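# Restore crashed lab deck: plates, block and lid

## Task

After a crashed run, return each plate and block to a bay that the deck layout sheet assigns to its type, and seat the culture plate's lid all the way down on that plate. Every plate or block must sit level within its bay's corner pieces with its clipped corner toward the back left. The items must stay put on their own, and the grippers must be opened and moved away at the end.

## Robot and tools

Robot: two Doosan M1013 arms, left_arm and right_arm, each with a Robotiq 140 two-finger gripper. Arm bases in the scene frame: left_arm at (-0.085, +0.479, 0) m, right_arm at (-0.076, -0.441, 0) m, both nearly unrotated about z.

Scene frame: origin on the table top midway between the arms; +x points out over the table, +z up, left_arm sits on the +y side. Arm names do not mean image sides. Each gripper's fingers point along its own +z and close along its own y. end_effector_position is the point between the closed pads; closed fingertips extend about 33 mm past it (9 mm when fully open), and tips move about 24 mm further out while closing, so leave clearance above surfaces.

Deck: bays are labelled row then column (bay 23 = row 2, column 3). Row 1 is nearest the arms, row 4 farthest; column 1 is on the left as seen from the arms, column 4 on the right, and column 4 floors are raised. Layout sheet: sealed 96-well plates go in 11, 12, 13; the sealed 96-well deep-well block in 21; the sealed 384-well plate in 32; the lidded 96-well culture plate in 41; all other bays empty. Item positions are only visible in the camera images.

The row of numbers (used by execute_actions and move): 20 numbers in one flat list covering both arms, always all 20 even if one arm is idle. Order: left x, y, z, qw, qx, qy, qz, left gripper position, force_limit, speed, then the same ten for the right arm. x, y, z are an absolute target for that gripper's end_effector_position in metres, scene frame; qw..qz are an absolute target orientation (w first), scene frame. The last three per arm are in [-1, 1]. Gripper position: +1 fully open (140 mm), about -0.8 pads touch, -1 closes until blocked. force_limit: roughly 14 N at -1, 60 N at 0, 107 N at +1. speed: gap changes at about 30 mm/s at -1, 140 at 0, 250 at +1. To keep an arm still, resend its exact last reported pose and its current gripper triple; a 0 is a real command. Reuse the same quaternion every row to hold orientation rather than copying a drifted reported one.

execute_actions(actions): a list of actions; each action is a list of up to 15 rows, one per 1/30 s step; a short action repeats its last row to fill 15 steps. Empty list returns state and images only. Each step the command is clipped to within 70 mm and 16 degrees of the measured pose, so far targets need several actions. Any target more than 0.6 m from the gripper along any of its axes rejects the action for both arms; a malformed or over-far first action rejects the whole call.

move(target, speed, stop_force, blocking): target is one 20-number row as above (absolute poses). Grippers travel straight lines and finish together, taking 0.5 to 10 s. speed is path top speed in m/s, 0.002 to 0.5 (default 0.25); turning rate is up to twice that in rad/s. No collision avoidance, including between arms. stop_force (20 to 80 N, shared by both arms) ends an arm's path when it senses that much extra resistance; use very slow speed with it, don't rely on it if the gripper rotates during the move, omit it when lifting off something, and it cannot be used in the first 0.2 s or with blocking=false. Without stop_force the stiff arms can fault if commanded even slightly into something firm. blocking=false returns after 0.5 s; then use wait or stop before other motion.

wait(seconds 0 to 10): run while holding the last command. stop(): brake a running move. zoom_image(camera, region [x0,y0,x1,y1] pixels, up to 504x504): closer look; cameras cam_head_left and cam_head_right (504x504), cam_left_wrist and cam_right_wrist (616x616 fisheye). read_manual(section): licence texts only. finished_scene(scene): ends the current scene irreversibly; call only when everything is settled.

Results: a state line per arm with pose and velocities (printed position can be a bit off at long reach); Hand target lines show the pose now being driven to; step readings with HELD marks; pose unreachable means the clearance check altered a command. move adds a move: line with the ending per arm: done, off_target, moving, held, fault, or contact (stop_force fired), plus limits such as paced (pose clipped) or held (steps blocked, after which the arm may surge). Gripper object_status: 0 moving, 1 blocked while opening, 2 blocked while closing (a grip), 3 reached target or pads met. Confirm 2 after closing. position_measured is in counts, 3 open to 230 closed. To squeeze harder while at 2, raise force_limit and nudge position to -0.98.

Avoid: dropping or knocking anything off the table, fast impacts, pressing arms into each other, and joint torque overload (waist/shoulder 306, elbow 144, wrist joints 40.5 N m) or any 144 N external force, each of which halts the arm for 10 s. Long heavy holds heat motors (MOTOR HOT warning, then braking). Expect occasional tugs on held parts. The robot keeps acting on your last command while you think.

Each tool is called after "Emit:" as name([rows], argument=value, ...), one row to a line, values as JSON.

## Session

Emit:
execute_actions(actions=[])

Emit:
zoom_image(camera="cam_head_left", region=[130, 210, 400, 320])

Scene clock: 0.00 s.
left_arm: end_effector_position=(+0.5661, +0.4914, +0.3215) position_measured=3 object_status=3 end_effector_quat_wxyz=(+0.000, +1.000, +0.010, -0.000) end_effector_velocity=(+0.000, +0.000, -0.000) end_effector_angular_velocity=(-0.000, -0.001, +0.001) | right_arm: end_effector_position=(+0.5704, -0.3640, +0.3219) position_measured=3 object_status=3 end_effector_quat_wxyz=(+0.000, +0.998, +0.060, +0.000) end_effector_velocity=(-0.000, +0.000, +0.000) end_effector_angular_velocity=(-0.000, +0.001, -0.000)
Joint positions: left_arm=[-0.054  0.165  1.604 -0.001  1.373  1.517] | right_arm=[-0.055  0.165  1.604 -0.001  1.373  1.516]
Joint velocities: left_arm=[ 0.001 -0.     0.    -0.    -0.001 -0.   ] | right_arm=[ 0.    -0.    -0.    -0.     0.001  0.001]
Hand target (left_arm): +0.566, +0.491, +0.322; +0.000, +1.000, +0.010, -0.000
Hand target (right_arm): +0.570, -0.364, +0.322; +0.000, +0.998, +0.060, +0.000

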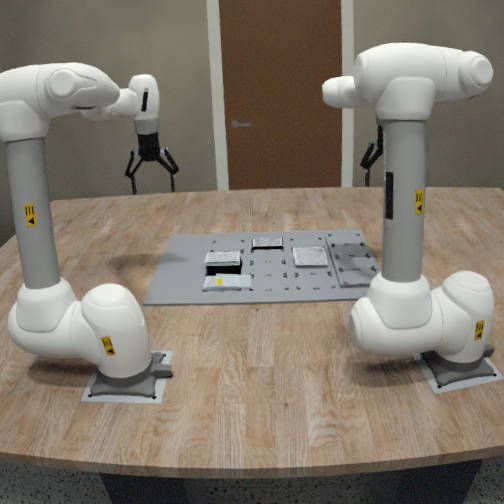

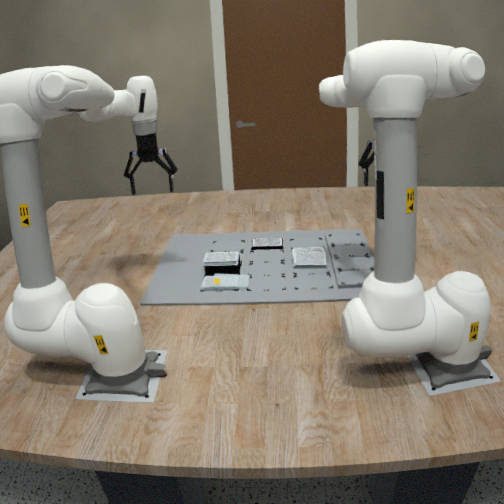

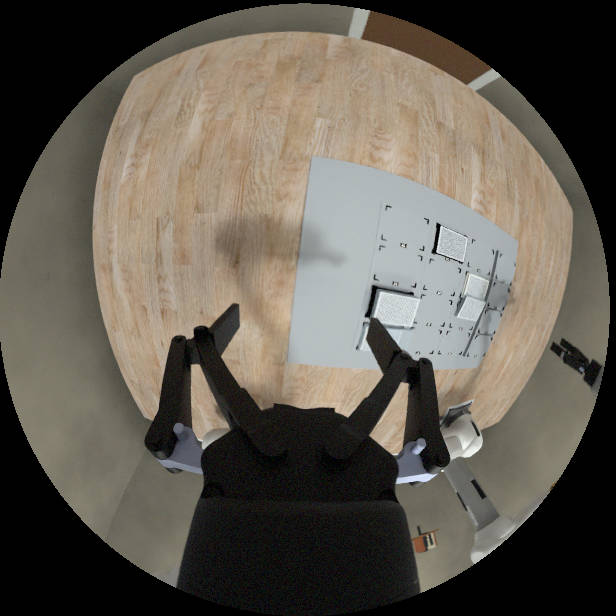

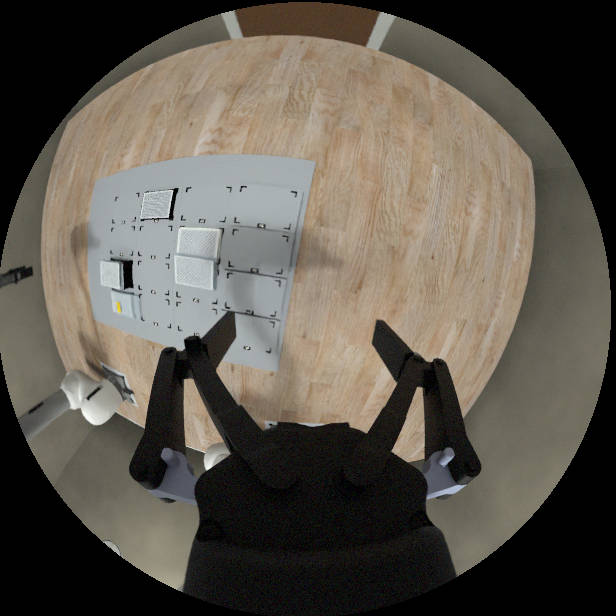

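Region (130, 210, 400, 320) of cam_head_left's 504x504 image, scaled by 1.867, with more detail than that image has; it fills the top 205 rows of this view, and the rest is white.

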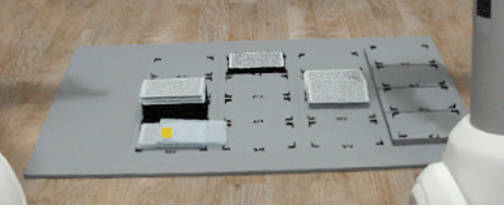

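Emit:
move(target=[0.50,0.24,0.13,0,0.7133,0.7009,0,0.5,0,0,0.53,-0.083,0.10,0,1,0,0,1,0,0], speed=0.35)

Emit:
zoom_image(camera="cam_left_wrist", region=[150, 180, 450, 420])

Emit:
zoom_image(camera="cam_right_wrist", region=[150, 150, 450, 420])

Emit:
zoom_image(camera="cam_head_left", region=[190, 220, 350, 300])

Scene clock: 2.93 s.
left_arm: end_effector_position=(+0.4995, +0.2399, +0.1300) position_measured=66 object_status=3 end_effector_quat_wxyz=(-0.000, +0.713, +0.701, -0.000) end_effector_velocity=(+0.001, +0.000, +0.001) end_effector_angular_velocity=(+0.001, -0.003, +0.001) | right_arm: end_effector_position=(+0.5303, -0.0825, +0.0999) position_measured=3 object_status=3 end_effector_quat_wxyz=(-0.000, +1.000, +0.000, +0.000) end_effector_velocity=(-0.000, +0.000, -0.000) end_effector_angular_velocity=(+0.000, +0.001, -0.001)
Joint positions: left_arm=[-0.464  0.249  1.869  0.     1.024 -0.426] | right_arm=[0.364 0.378 1.751 0.001 1.012 2.055]
Joint velocities: left_arm=[ 0.    -0.001 -0.001  0.002 -0.    -0.002] | right_arm=[0.    0.    0.    0.001 0.    0.002]
Hand target (left_arm): +0.499, +0.240, +0.130; -0.000, +0.713, +0.701, +0.000
Hand target (right_arm): +0.530, -0.083, +0.100; -0.000, +1.000, +0.000, +0.000
Off the commanded pose (left_arm): 0.001 m, 0 deg.
Off the commanded pose (right_arm): 0.001 m, 0 deg.
move: done
camera_calibration (this result's frames):
cam_left_wrist: T_world_to_cam=[[0.997121, 0.0753962, -0.00806881, -0.511906], [0.0727591, -0.921388, 0.381773, 0.151736], [0.0213497, -0.381261, -0.924221, 0.400451], [0, 0, 0, 1]] pos_world=[0.490842, 0.33108, 0.308046]
cam_right_wrist: T_world_to_cam=[[0.0749788, -0.996723, 0.0303605, -0.126979], [-0.939614, -0.0604218, 0.33686, 0.47971], [-0.333922, -0.0537846, -0.941065, 0.444354], [0, 0, 0, 1]] pos_world=[0.608643, -0.0736787, 0.260426]

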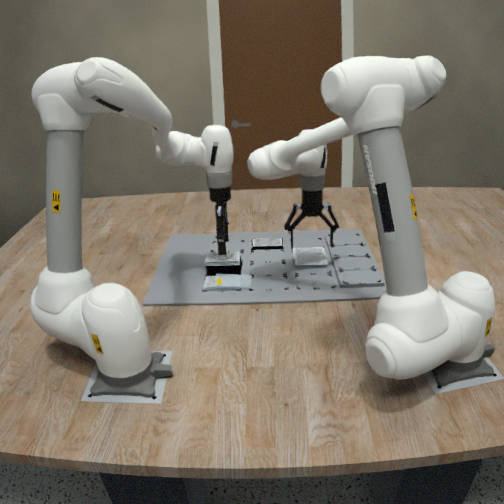

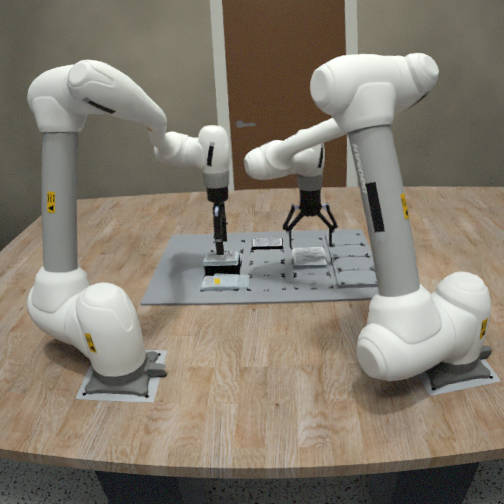

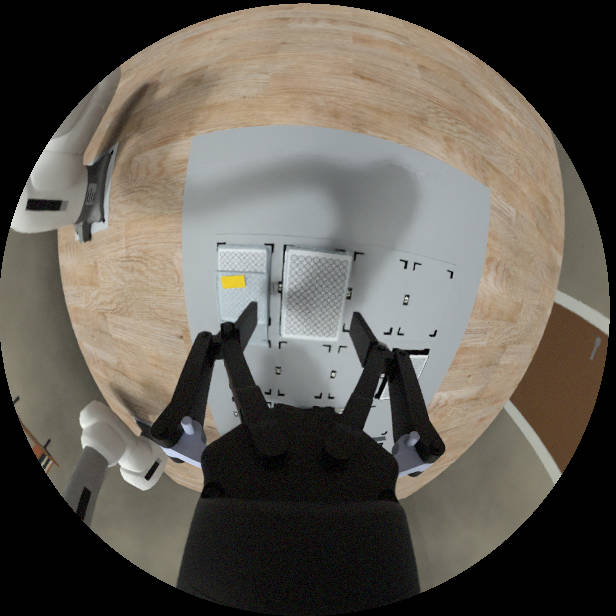

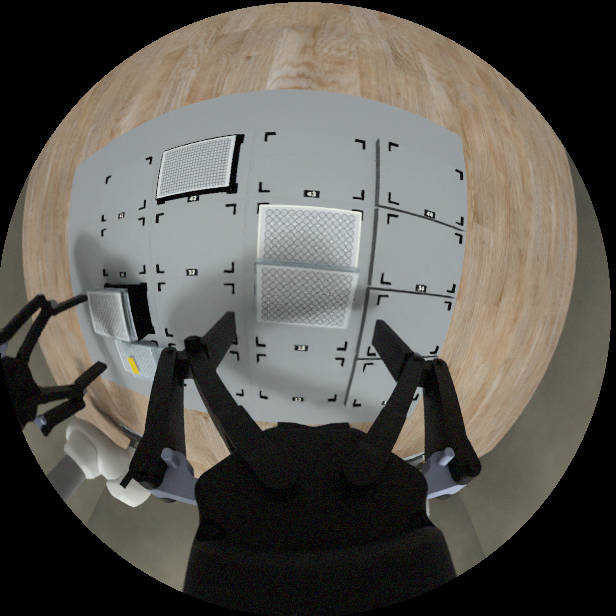

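Region (150, 180, 450, 420) of cam_left_wrist's 616x616 image, scaled by 1.680, with more detail than that image has; it fills the top 403 rows of this view, and the rest is white.

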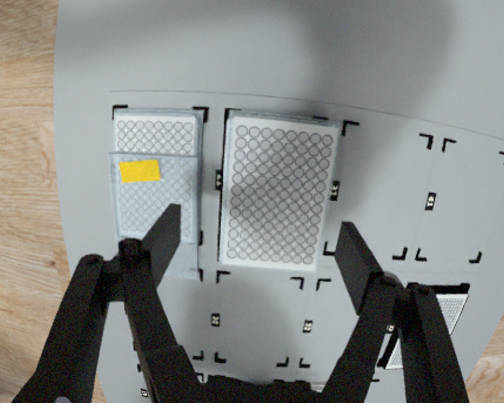

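Region (150, 150, 450, 420) of cam_right_wrist's 616x616 image, scaled by 1.680, with more detail than that image has; it fills the top 454 rows of this view, and the rest is white.

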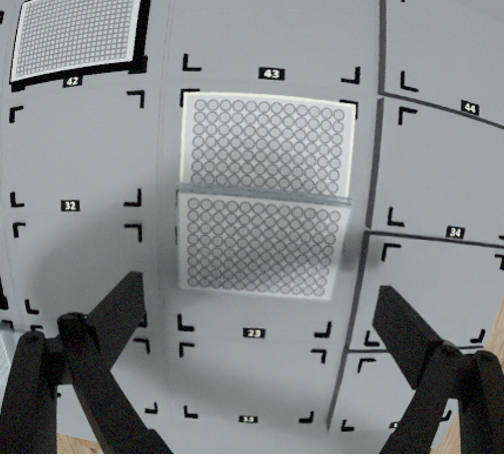

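Region (190, 220, 350, 300) of cam_head_left's 504x504 image, scaled by 3.150, with more detail than that image has.

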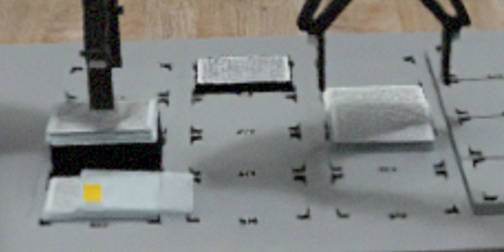

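Emit:
move(target=[0.399,0.232,0.075,0,0.7133,0.7009,0,0.4,-0.5,0,0.532,-0.085,0.087,-0.0702,0.7036,-0.7036,0.0702,0.45,0,0], speed=0.4)

Emit:
zoom_image(camera="cam_left_wrist", region=[200, 200, 420, 420])

Emit:
zoom_image(camera="cam_right_wrist", region=[200, 200, 420, 420])

Emit:
zoom_image(camera="cam_head_left", region=[190, 220, 350, 300])

Scene clock: 16.33 s.
left_arm: end_effector_position=(+0.4200, +0.2320, +0.0881) position_measured=78 object_status=3 end_effector_quat_wxyz=(+0.004, +0.714, +0.701, +0.002) end_effector_velocity=(-0.000, +0.001, -0.001) end_effector_angular_velocity=(+0.001, +0.001, +0.000) | right_arm: end_effector_position=(+0.5320, -0.0849, +0.0871) position_measured=72 object_status=3 end_effector_quat_wxyz=(+0.070, -0.704, +0.704, -0.070) end_effector_velocity=(+0.001, -0.000, -0.000) end_effector_angular_velocity=(+0.001, -0.001, -0.002)
Joint positions: left_arm=[-0.538  0.186  2.041  0.002  0.905 -0.501] | right_arm=[ 0.408  0.32   1.878 -0.142  0.777  3.762]
Joint velocities: left_arm=[ 0.     0.001  0.001  0.001 -0.    -0.001] | right_arm=[-0.001  0.    -0.     0.    -0.001  0.001]
Hand target (left_arm): +0.420, +0.232, +0.088; +0.004, +0.714, +0.701, +0.002
Hand target (right_arm): +0.532, -0.085, +0.087; -0.070, +0.704, -0.704, +0.070
Off the commanded pose (left_arm): 0.025 m, 1 deg.
Off the commanded pose (right_arm): 0.000 m, 0 deg.
FORCE FAULT: contact force on the left arm reached its limit, and that arm stopped for 10 seconds. The contact can be on any part of that arm, not only on its tool. That time counts as 18 of the actions that you can send in this scene. That arm's remaining commands of this call were not run. That arm holds still and accepts commands again. Move the arm away from the contact; if what it grips holds it there, let go first. Pushing or pulling that hard again can fault the arm again.
move: fault (left_arm)
camera_calibration (this result's frames):
cam_left_wrist: T_world_to_cam=[[0.997226, 0.0744282, 0.000868791, -0.433029], [0.0683394, -0.920147, 0.385564, 0.167438], [0.0294962, -0.384435, -0.922681, 0.357641], [0, 0, 0, 1]] pos_world=[0.409836, 0.323787, 0.265806]
cam_right_wrist: T_world_to_cam=[[-0.983184, -0.0750631, -0.16648, 0.529195], [-0.125631, 0.939638, 0.318272, 0.138941], [0.13254, 0.333835, -0.933267, 0.216804], [0, 0, 0, 1]] pos_world=[0.509016, -0.163208, 0.246215]

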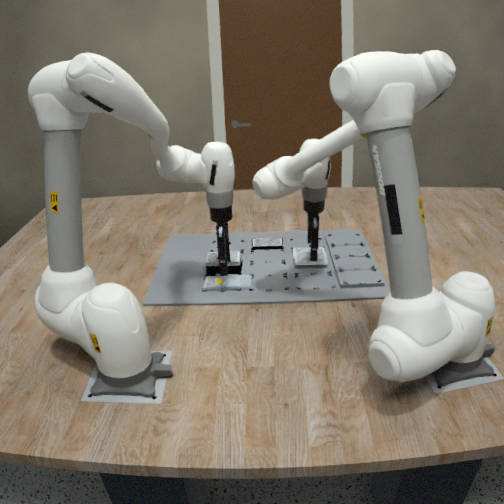

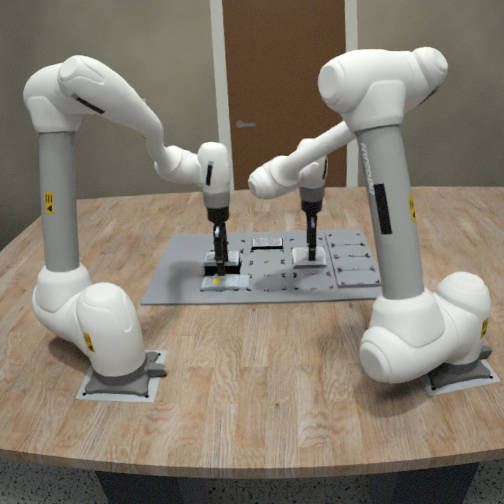

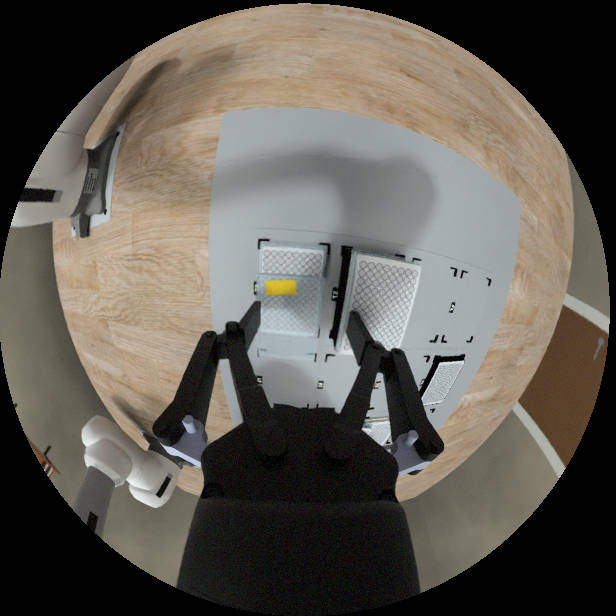

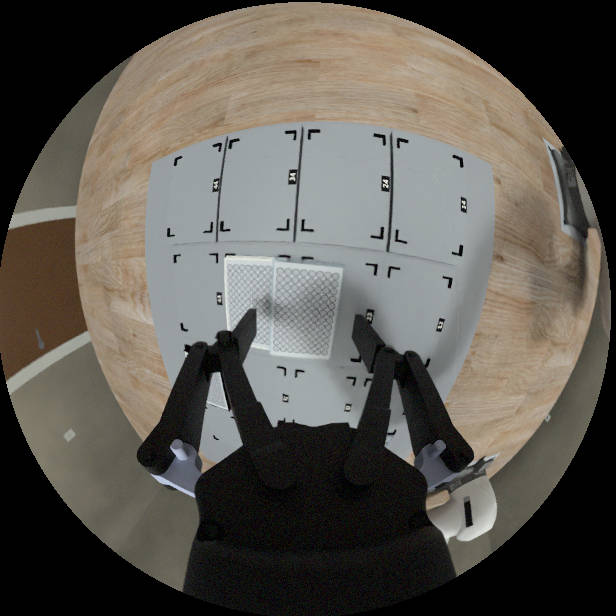

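Region (200, 200, 420, 420) of cam_left_wrist's 616x616 image, scaled by 2.291, with more detail than that image has.

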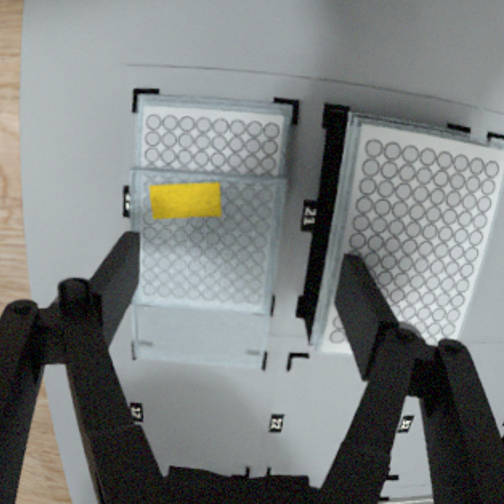

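Region (200, 200, 420, 420) of cam_right_wrist's 616x616 image, scaled by 2.291, with more detail than that image has.

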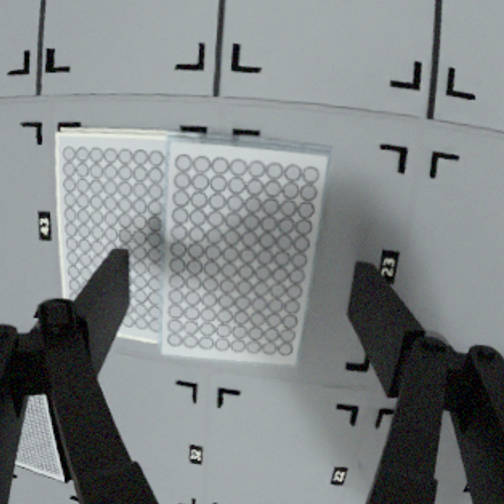

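Region (190, 220, 350, 300) of cam_head_left's 504x504 image, scaled by 3.150, with more detail than that image has.

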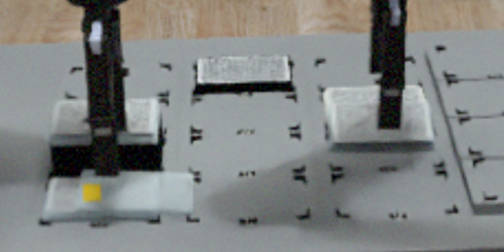

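Emit:
move(target=[0.398,0.232,0.097,0,0.7133,0.7009,0,0.4,-0.5,0,0.5385,-0.085,0.056,-0.0702,0.7036,-0.7036,0.0702,0.4,0,0], speed=0.05)

Emit:
move(target=[0.398,0.232,0.06,0,0.7133,0.7009,0,0.35,-0.5,0,0.540,-0.085,0.049,-0.0702,0.7036,-0.7036,0.0702,0.4,0,0], speed=0.05, stop_force=30)

Emit:
zoom_image(camera="cam_left_wrist", region=[200, 200, 420, 420])

Emit:
zoom_image(camera="cam_right_wrist", region=[200, 200, 420, 420])

Emit:
zoom_image(camera="cam_head_left", region=[190, 220, 350, 300])

Scene clock: 17.53 s.
left_arm: end_effector_position=(+0.3980, +0.2320, +0.0970) position_measured=78 object_status=3 end_effector_quat_wxyz=(-0.000, +0.713, +0.701, -0.000) end_effector_velocity=(-0.001, +0.001, -0.001) end_effector_angular_velocity=(+0.001, +0.001, +0.001) | right_arm: end_effector_position=(+0.5385, -0.0850, +0.0560) position_measured=78 object_status=3 end_effector_quat_wxyz=(+0.070, -0.704, +0.704, -0.070) end_effector_velocity=(-0.000, -0.000, -0.000) end_effector_angular_velocity=(-0.001, +0.001, -0.001)
Joint positions: left_arm=[-0.557  0.152  2.063 -0.     0.926 -0.519] | right_arm=[ 0.402  0.359  1.891 -0.149  0.725  3.767]
Joint velocities: left_arm=[ 0.    -0.     0.002  0.    -0.    -0.001] | right_arm=[-0.    -0.     0.     0.     0.001  0.   ]
Hand target (left_arm): +0.398, +0.232, +0.097; -0.000, +0.713, +0.701, +0.000
Hand target (right_arm): +0.538, -0.085, +0.056; -0.070, +0.704, -0.704, +0.070
Off the commanded pose (left_arm): 0.000 m, 0 deg.
Off the commanded pose (right_arm): 0.000 m, 0 deg.
move: done
camera_calibration (this result's frames):
cam_left_wrist: T_world_to_cam=[[0.997144, 0.0751155, -0.00779978, -0.410384], [0.0723916, -0.921318, 0.382011, 0.164549], [0.0215089, -0.381485, -0.924125, 0.369164], [0, 0, 0, 1]] pos_world=[0.38936, 0.323258, 0.275093]
cam_right_wrist: T_world_to_cam=[[-0.983191, -0.07495, -0.166487, 0.530398], [-0.12555, 0.939589, 0.31845, 0.149723], [0.132562, 0.333999, -0.933205, 0.186924], [0, 0, 0, 1]] pos_world=[0.515502, -0.163357, 0.215064]

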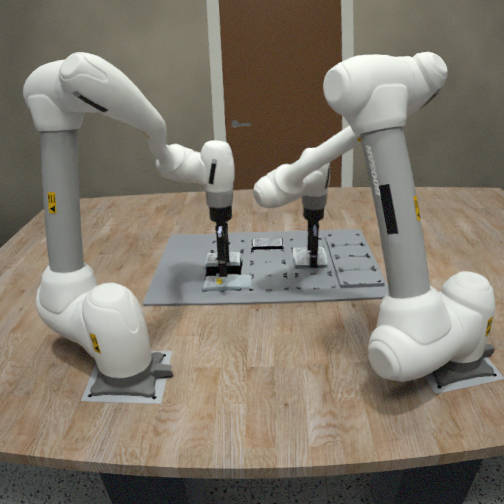

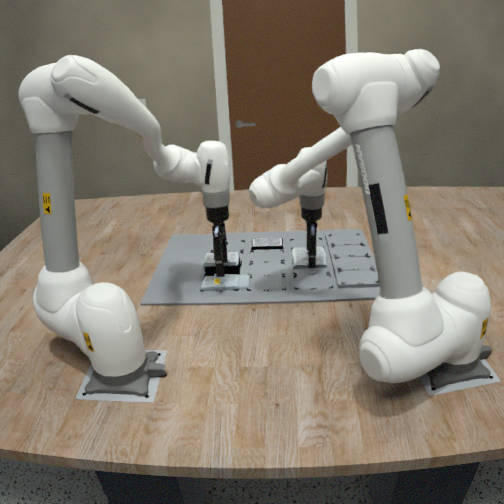

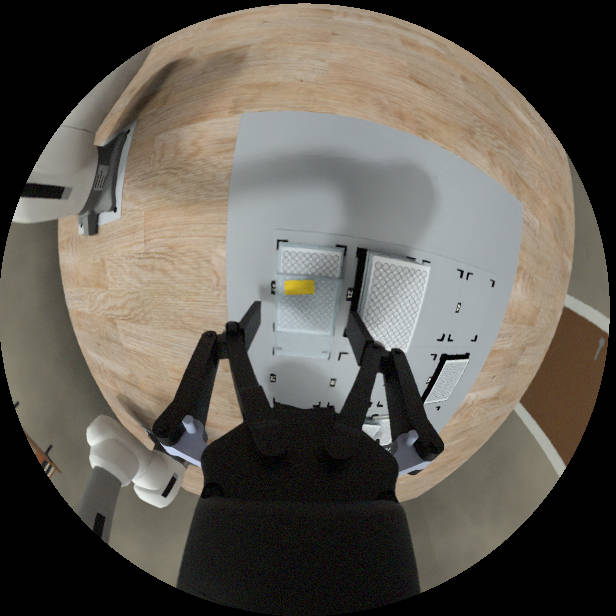

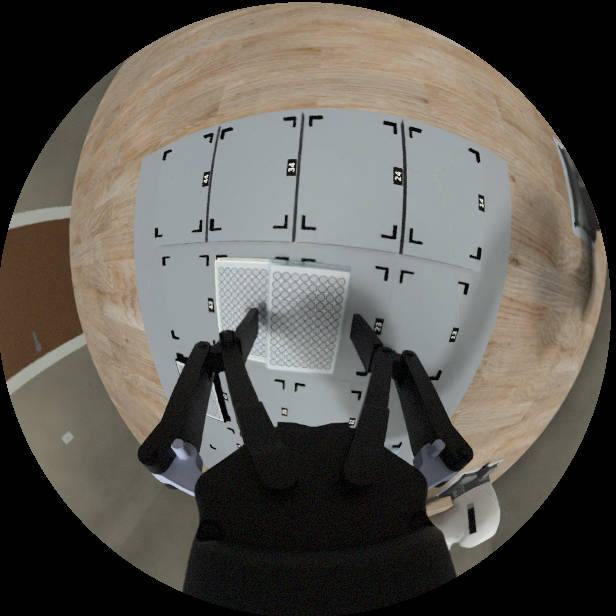

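Scene clock: 18.53 s.
left_arm: end_effector_position=(+0.3980, +0.2320, +0.0600) position_measured=85 object_status=3 end_effector_quat_wxyz=(-0.000, +0.713, +0.701, -0.000) end_effector_velocity=(-0.000, -0.001, +0.000) end_effector_angular_velocity=(-0.002, +0.000, +0.001) | right_arm: end_effector_position=(+0.5400, -0.0850, +0.0490) position_measured=78 object_status=3 end_effector_quat_wxyz=(+0.070, -0.704, +0.704, -0.070) end_effector_velocity=(-0.000, +0.000, +0.000) end_effector_angular_velocity=(+0.000, +0.001, -0.000)
Joint positions: left_arm=[-0.557  0.195  2.095 -0.     0.852 -0.519] | right_arm=[ 0.401  0.368  1.893 -0.151  0.713  3.768]
Joint velocities: left_arm=[-0.    -0.    -0.    -0.002 -0.001  0.001] | right_arm=[ 0.    -0.    -0.     0.001  0.001 -0.   ]
Hand target (left_arm): +0.398, +0.232, +0.060; -0.000, +0.713, +0.701, +0.000
Hand target (right_arm): +0.540, -0.085, +0.049; -0.070, +0.704, -0.704, +0.070
Off the commanded pose (left_arm): 0.000 m, 0 deg.
Off the commanded pose (right_arm): 0.000 m, 0 deg.
move: done
camera_calibration (this result's frames):
cam_left_wrist: T_world_to_cam=[[0.997138, 0.0751931, -0.00781967, -0.410655], [0.0724711, -0.921317, 0.381999, 0.17869], [0.0215193, -0.381472, -0.92413, 0.334905], [0, 0, 0, 1]] pos_world=[0.389323, 0.323265, 0.238025]
cam_right_wrist: T_world_to_cam=[[-0.983184, -0.0749419, -0.16653, 0.530744], [-0.125556, 0.93959, 0.318443, 0.152114], [0.132605, 0.333997, -0.9332, 0.18019], [0, 0, 0, 1]] pos_world=[0.517024, -0.163333, 0.208098]

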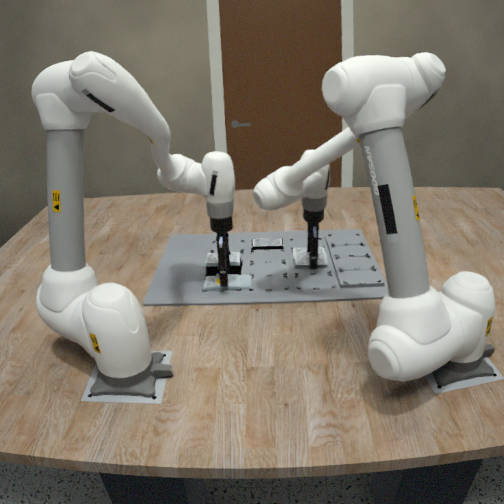

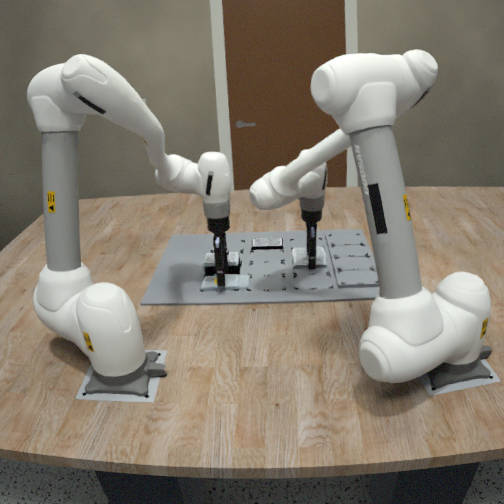

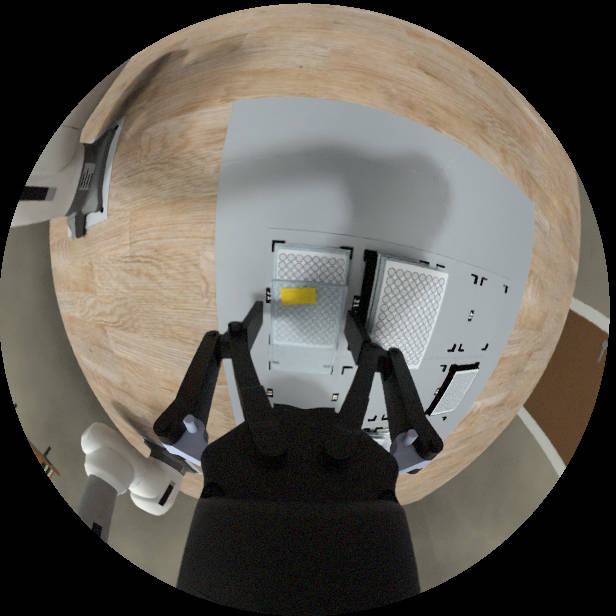

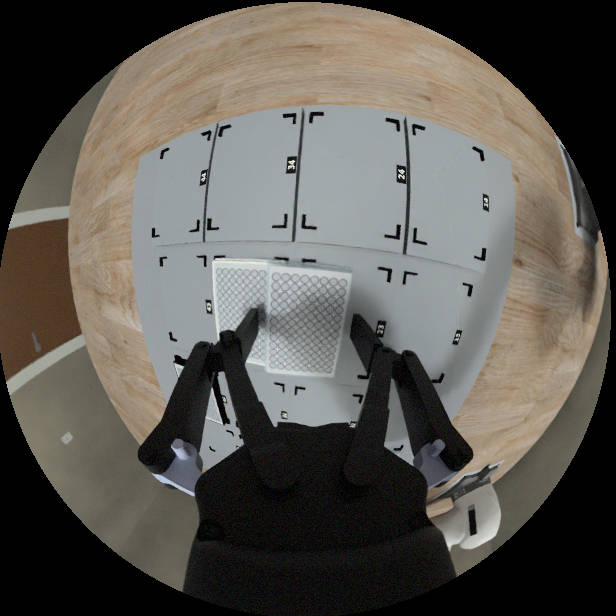

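Region (200, 200, 420, 420) of cam_left_wrist's 616x616 image, scaled by 2.291, with more detail than that image has.

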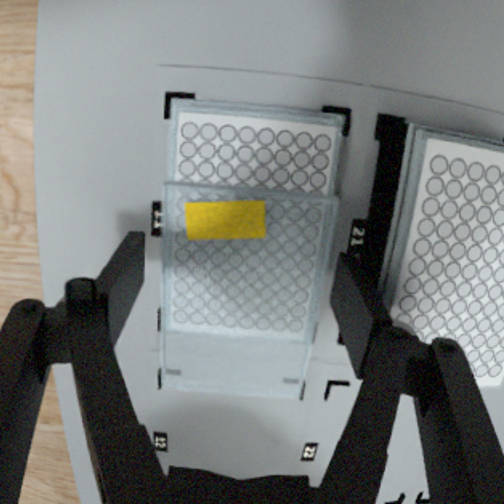

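Region (200, 200, 420, 420) of cam_right_wrist's 616x616 image, scaled by 2.291, with more detail than that image has.

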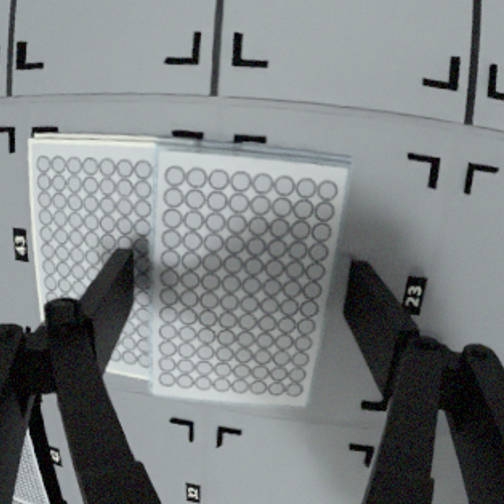

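Region (190, 220, 350, 300) of cam_head_left's 504x504 image, scaled by 3.150, with more detail than that image has.

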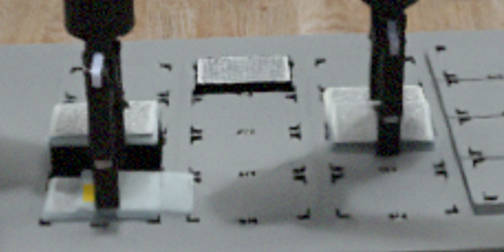

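Emit:
move(target=[0.402,0.228,0.047,0,0.7133,0.7009,0,0.35,-0.5,-0.6,0.5403,-0.085,0.0475,-0.0702,0.7036,-0.7036,0.0702,0.4,0,-0.6], speed=0.03, stop_force=30)

Emit:
move(target=[0.402,0.228,0.047,0,0.7133,0.7009,0,-1,-0.5,-0.6,0.5403,-0.085,0.0475,-0.0702,0.7036,-0.7036,0.0702,-1,0,-0.6], speed=0.03)

Emit:
zoom_image(camera="cam_left_wrist", region=[200, 200, 420, 420])

Emit:
zoom_image(camera="cam_right_wrist", region=[200, 200, 420, 420])

Emit:
zoom_image(camera="cam_head_left", region=[190, 220, 350, 300])

Scene clock: 19.67 s.
left_arm: end_effector_position=(+0.4020, +0.2280, +0.0470) position_measured=85 object_status=3 end_effector_quat_wxyz=(-0.000, +0.713, +0.701, -0.000) end_effector_velocity=(-0.000, -0.000, -0.001) end_effector_angular_velocity=(-0.001, +0.001, +0.001) | right_arm: end_effector_position=(+0.5403, -0.0850, +0.0475) position_measured=78 object_status=3 end_effector_quat_wxyz=(+0.070, -0.704, +0.704, -0.070) end_effector_velocity=(+0.000, +0.000, +0.000) end_effector_angular_velocity=(-0.000, -0.000, +0.000)
Joint positions: left_arm=[-0.56   0.219  2.095 -0.     0.828 -0.522] | right_arm=[ 0.401  0.37   1.893 -0.151  0.711  3.769]
Joint velocities: left_arm=[ 0.     0.001  0.001 -0.001 -0.001  0.   ] | right_arm=[ 0.  0. -0. -0. -0. -0.]
Hand target (left_arm): +0.402, +0.228, +0.047; -0.000, +0.713, +0.701, +0.000
Hand target (right_arm): +0.540, -0.085, +0.047; -0.070, +0.704, -0.704, +0.070
Off the commanded pose (left_arm): 0.000 m, 0 deg.
Off the commanded pose (right_arm): 0.000 m, 0 deg.
move: done
camera_calibration (this result's frames):
cam_left_wrist: T_world_to_cam=[[0.997142, 0.0751415, -0.00784117, -0.414427], [0.0724321, -0.921326, 0.381984, 0.179699], [0.0214786, -0.381461, -0.924136, 0.321291], [0, 0, 0, 1]] pos_world=[0.393326, 0.319262, 0.225024]
cam_right_wrist: T_world_to_cam=[[-0.983184, -0.0749399, -0.166535, 0.530794], [-0.125556, 0.939591, 0.31844, 0.152625], [0.132611, 0.333995, -0.9332, 0.178751], [0, 0, 0, 1]] pos_world=[0.517327, -0.163329, 0.206604]

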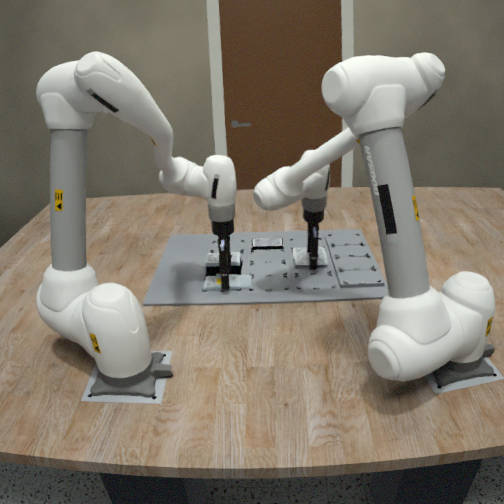

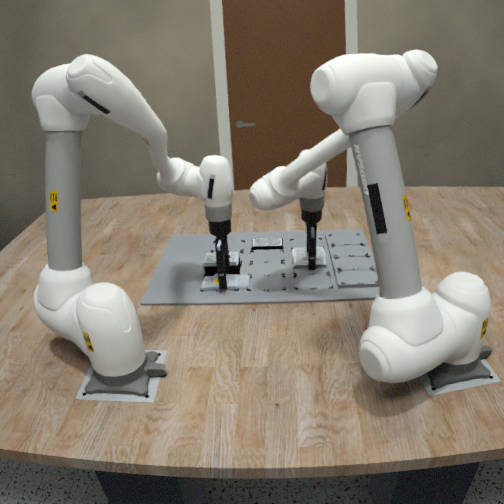

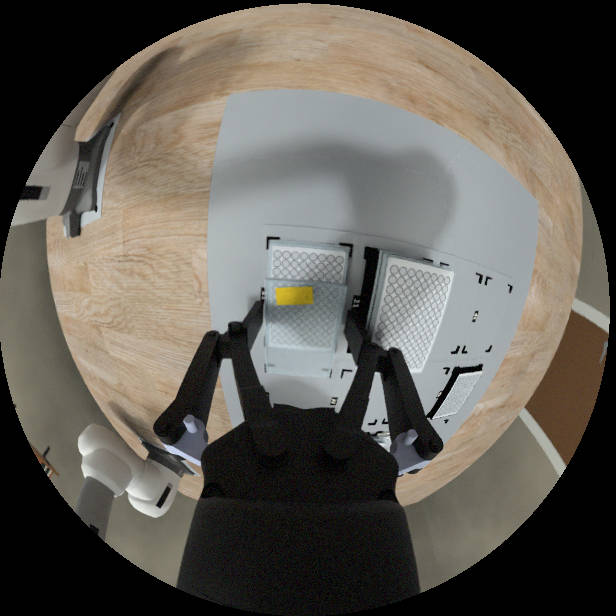

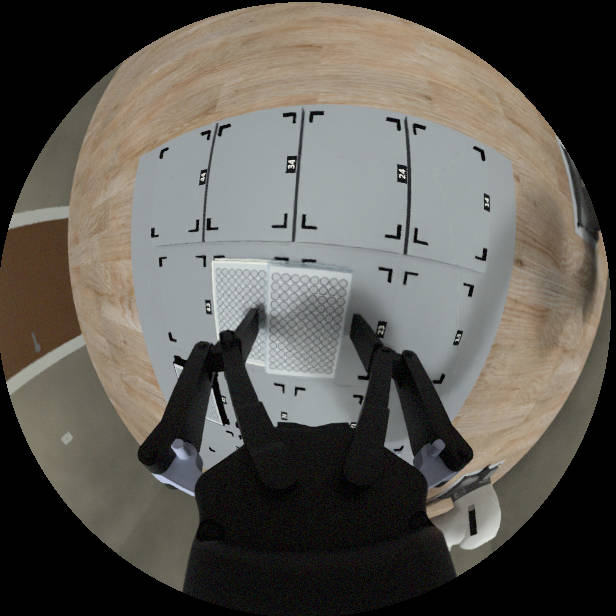

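Scene clock: 20.37 s.
left_arm: end_effector_position=(+0.4020, +0.2280, +0.0470) position_measured=103 object_status=2 end_effector_quat_wxyz=(-0.000, +0.713, +0.701, -0.000) end_effector_velocity=(+0.000, +0.000, -0.000) end_effector_angular_velocity=(+0.001, +0.001, +0.000) | right_arm: end_effector_position=(+0.5403, -0.0850, +0.0475) position_measured=107 object_status=2 end_effector_quat_wxyz=(+0.070, -0.704, +0.704, -0.070) end_effector_velocity=(+0.000, -0.000, +0.000) end_effector_angular_velocity=(-0.000, -0.000, +0.001)
Joint positions: left_arm=[-0.56   0.219  2.095 -0.     0.828 -0.522] | right_arm=[ 0.401  0.37   1.893 -0.151  0.711  3.769]
Joint velocities: left_arm=[ 0.     0.001 -0.001  0.     0.001 -0.   ] | right_arm=[-0.    -0.     0.    -0.    -0.    -0.001]
Hand target (left_arm): +0.402, +0.228, +0.047; +0.000, +0.713, +0.701, +0.000
Hand target (right_arm): +0.540, -0.085, +0.047; -0.070, +0.704, -0.704, +0.070
Off the commanded pose (left_arm): 0.000 m, 0 deg.
Off the commanded pose (right_arm): 0.000 m, 0 deg.
move: done
camera_calibration (this result's frames):
cam_left_wrist: T_world_to_cam=[[0.997144, 0.0751187, -0.0078138, -0.414436], [0.0724001, -0.921321, 0.382002, 0.179683], [0.0214965, -0.381477, -0.924128, 0.32129], [0, 0, 0, 1]] pos_world=[0.393337, 0.319242, 0.225035]
cam_right_wrist: T_world_to_cam=[[-0.983182, -0.074934, -0.166546, 0.530798], [-0.125554, 0.939591, 0.318442, 0.152622], [0.132623, 0.333997, -0.933197, 0.178749], [0, 0, 0, 1]] pos_world=[0.517327, -0.163329, 0.206608]

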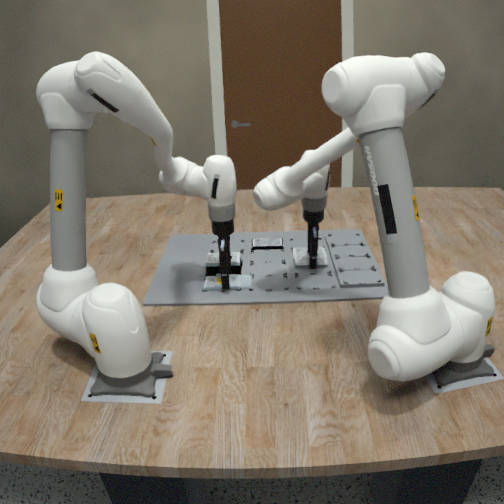

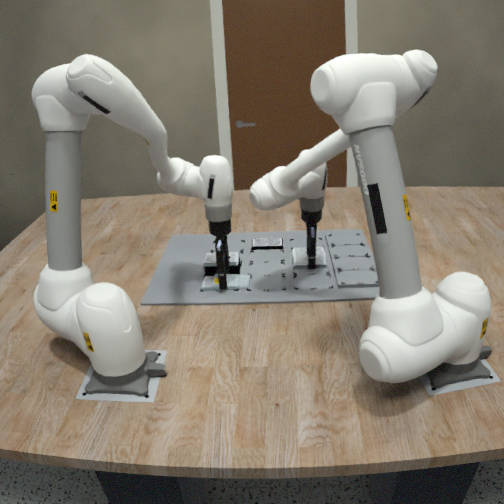

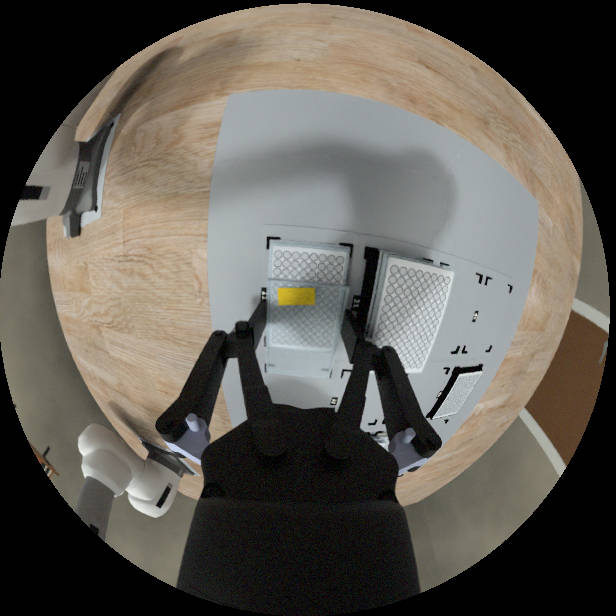

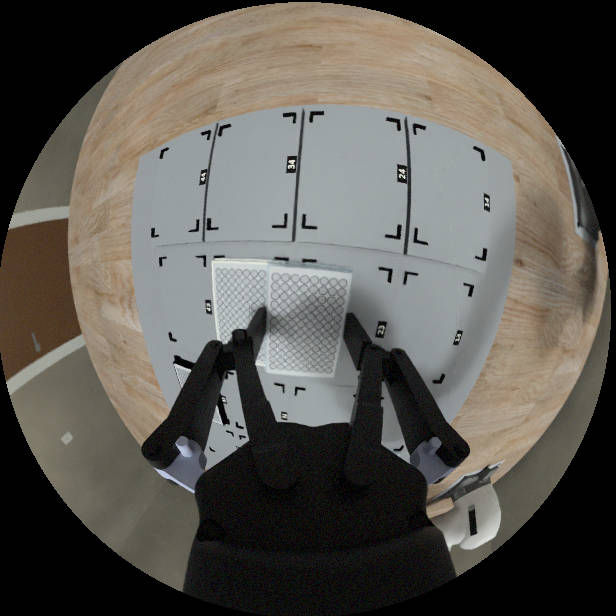

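Region (200, 200, 420, 420) of cam_left_wrist's 616x616 image, scaled by 2.291, with more detail than that image has.

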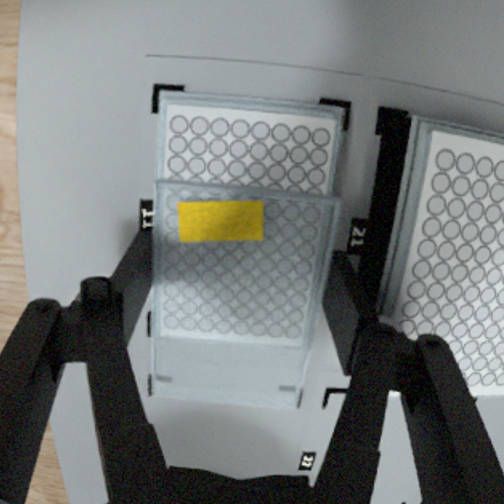

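Region (200, 200, 420, 420) of cam_right_wrist's 616x616 image, scaled by 2.291, with more detail than that image has.

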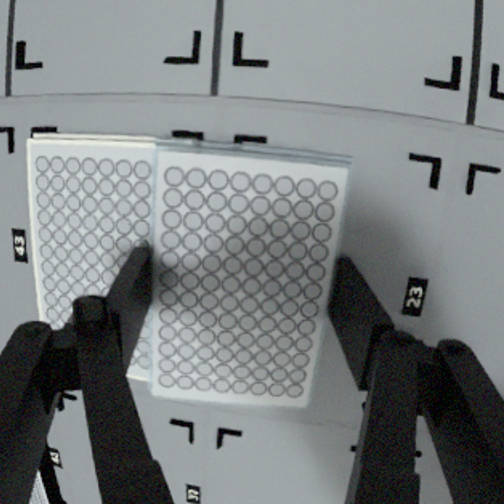

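Region (190, 220, 350, 300) of cam_head_left's 504x504 image, scaled by 3.150, with more detail than that image has.

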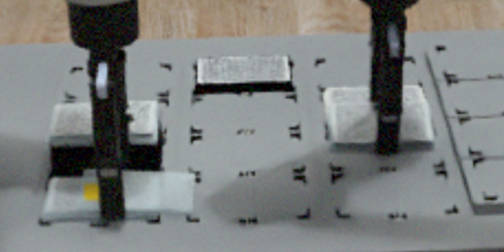

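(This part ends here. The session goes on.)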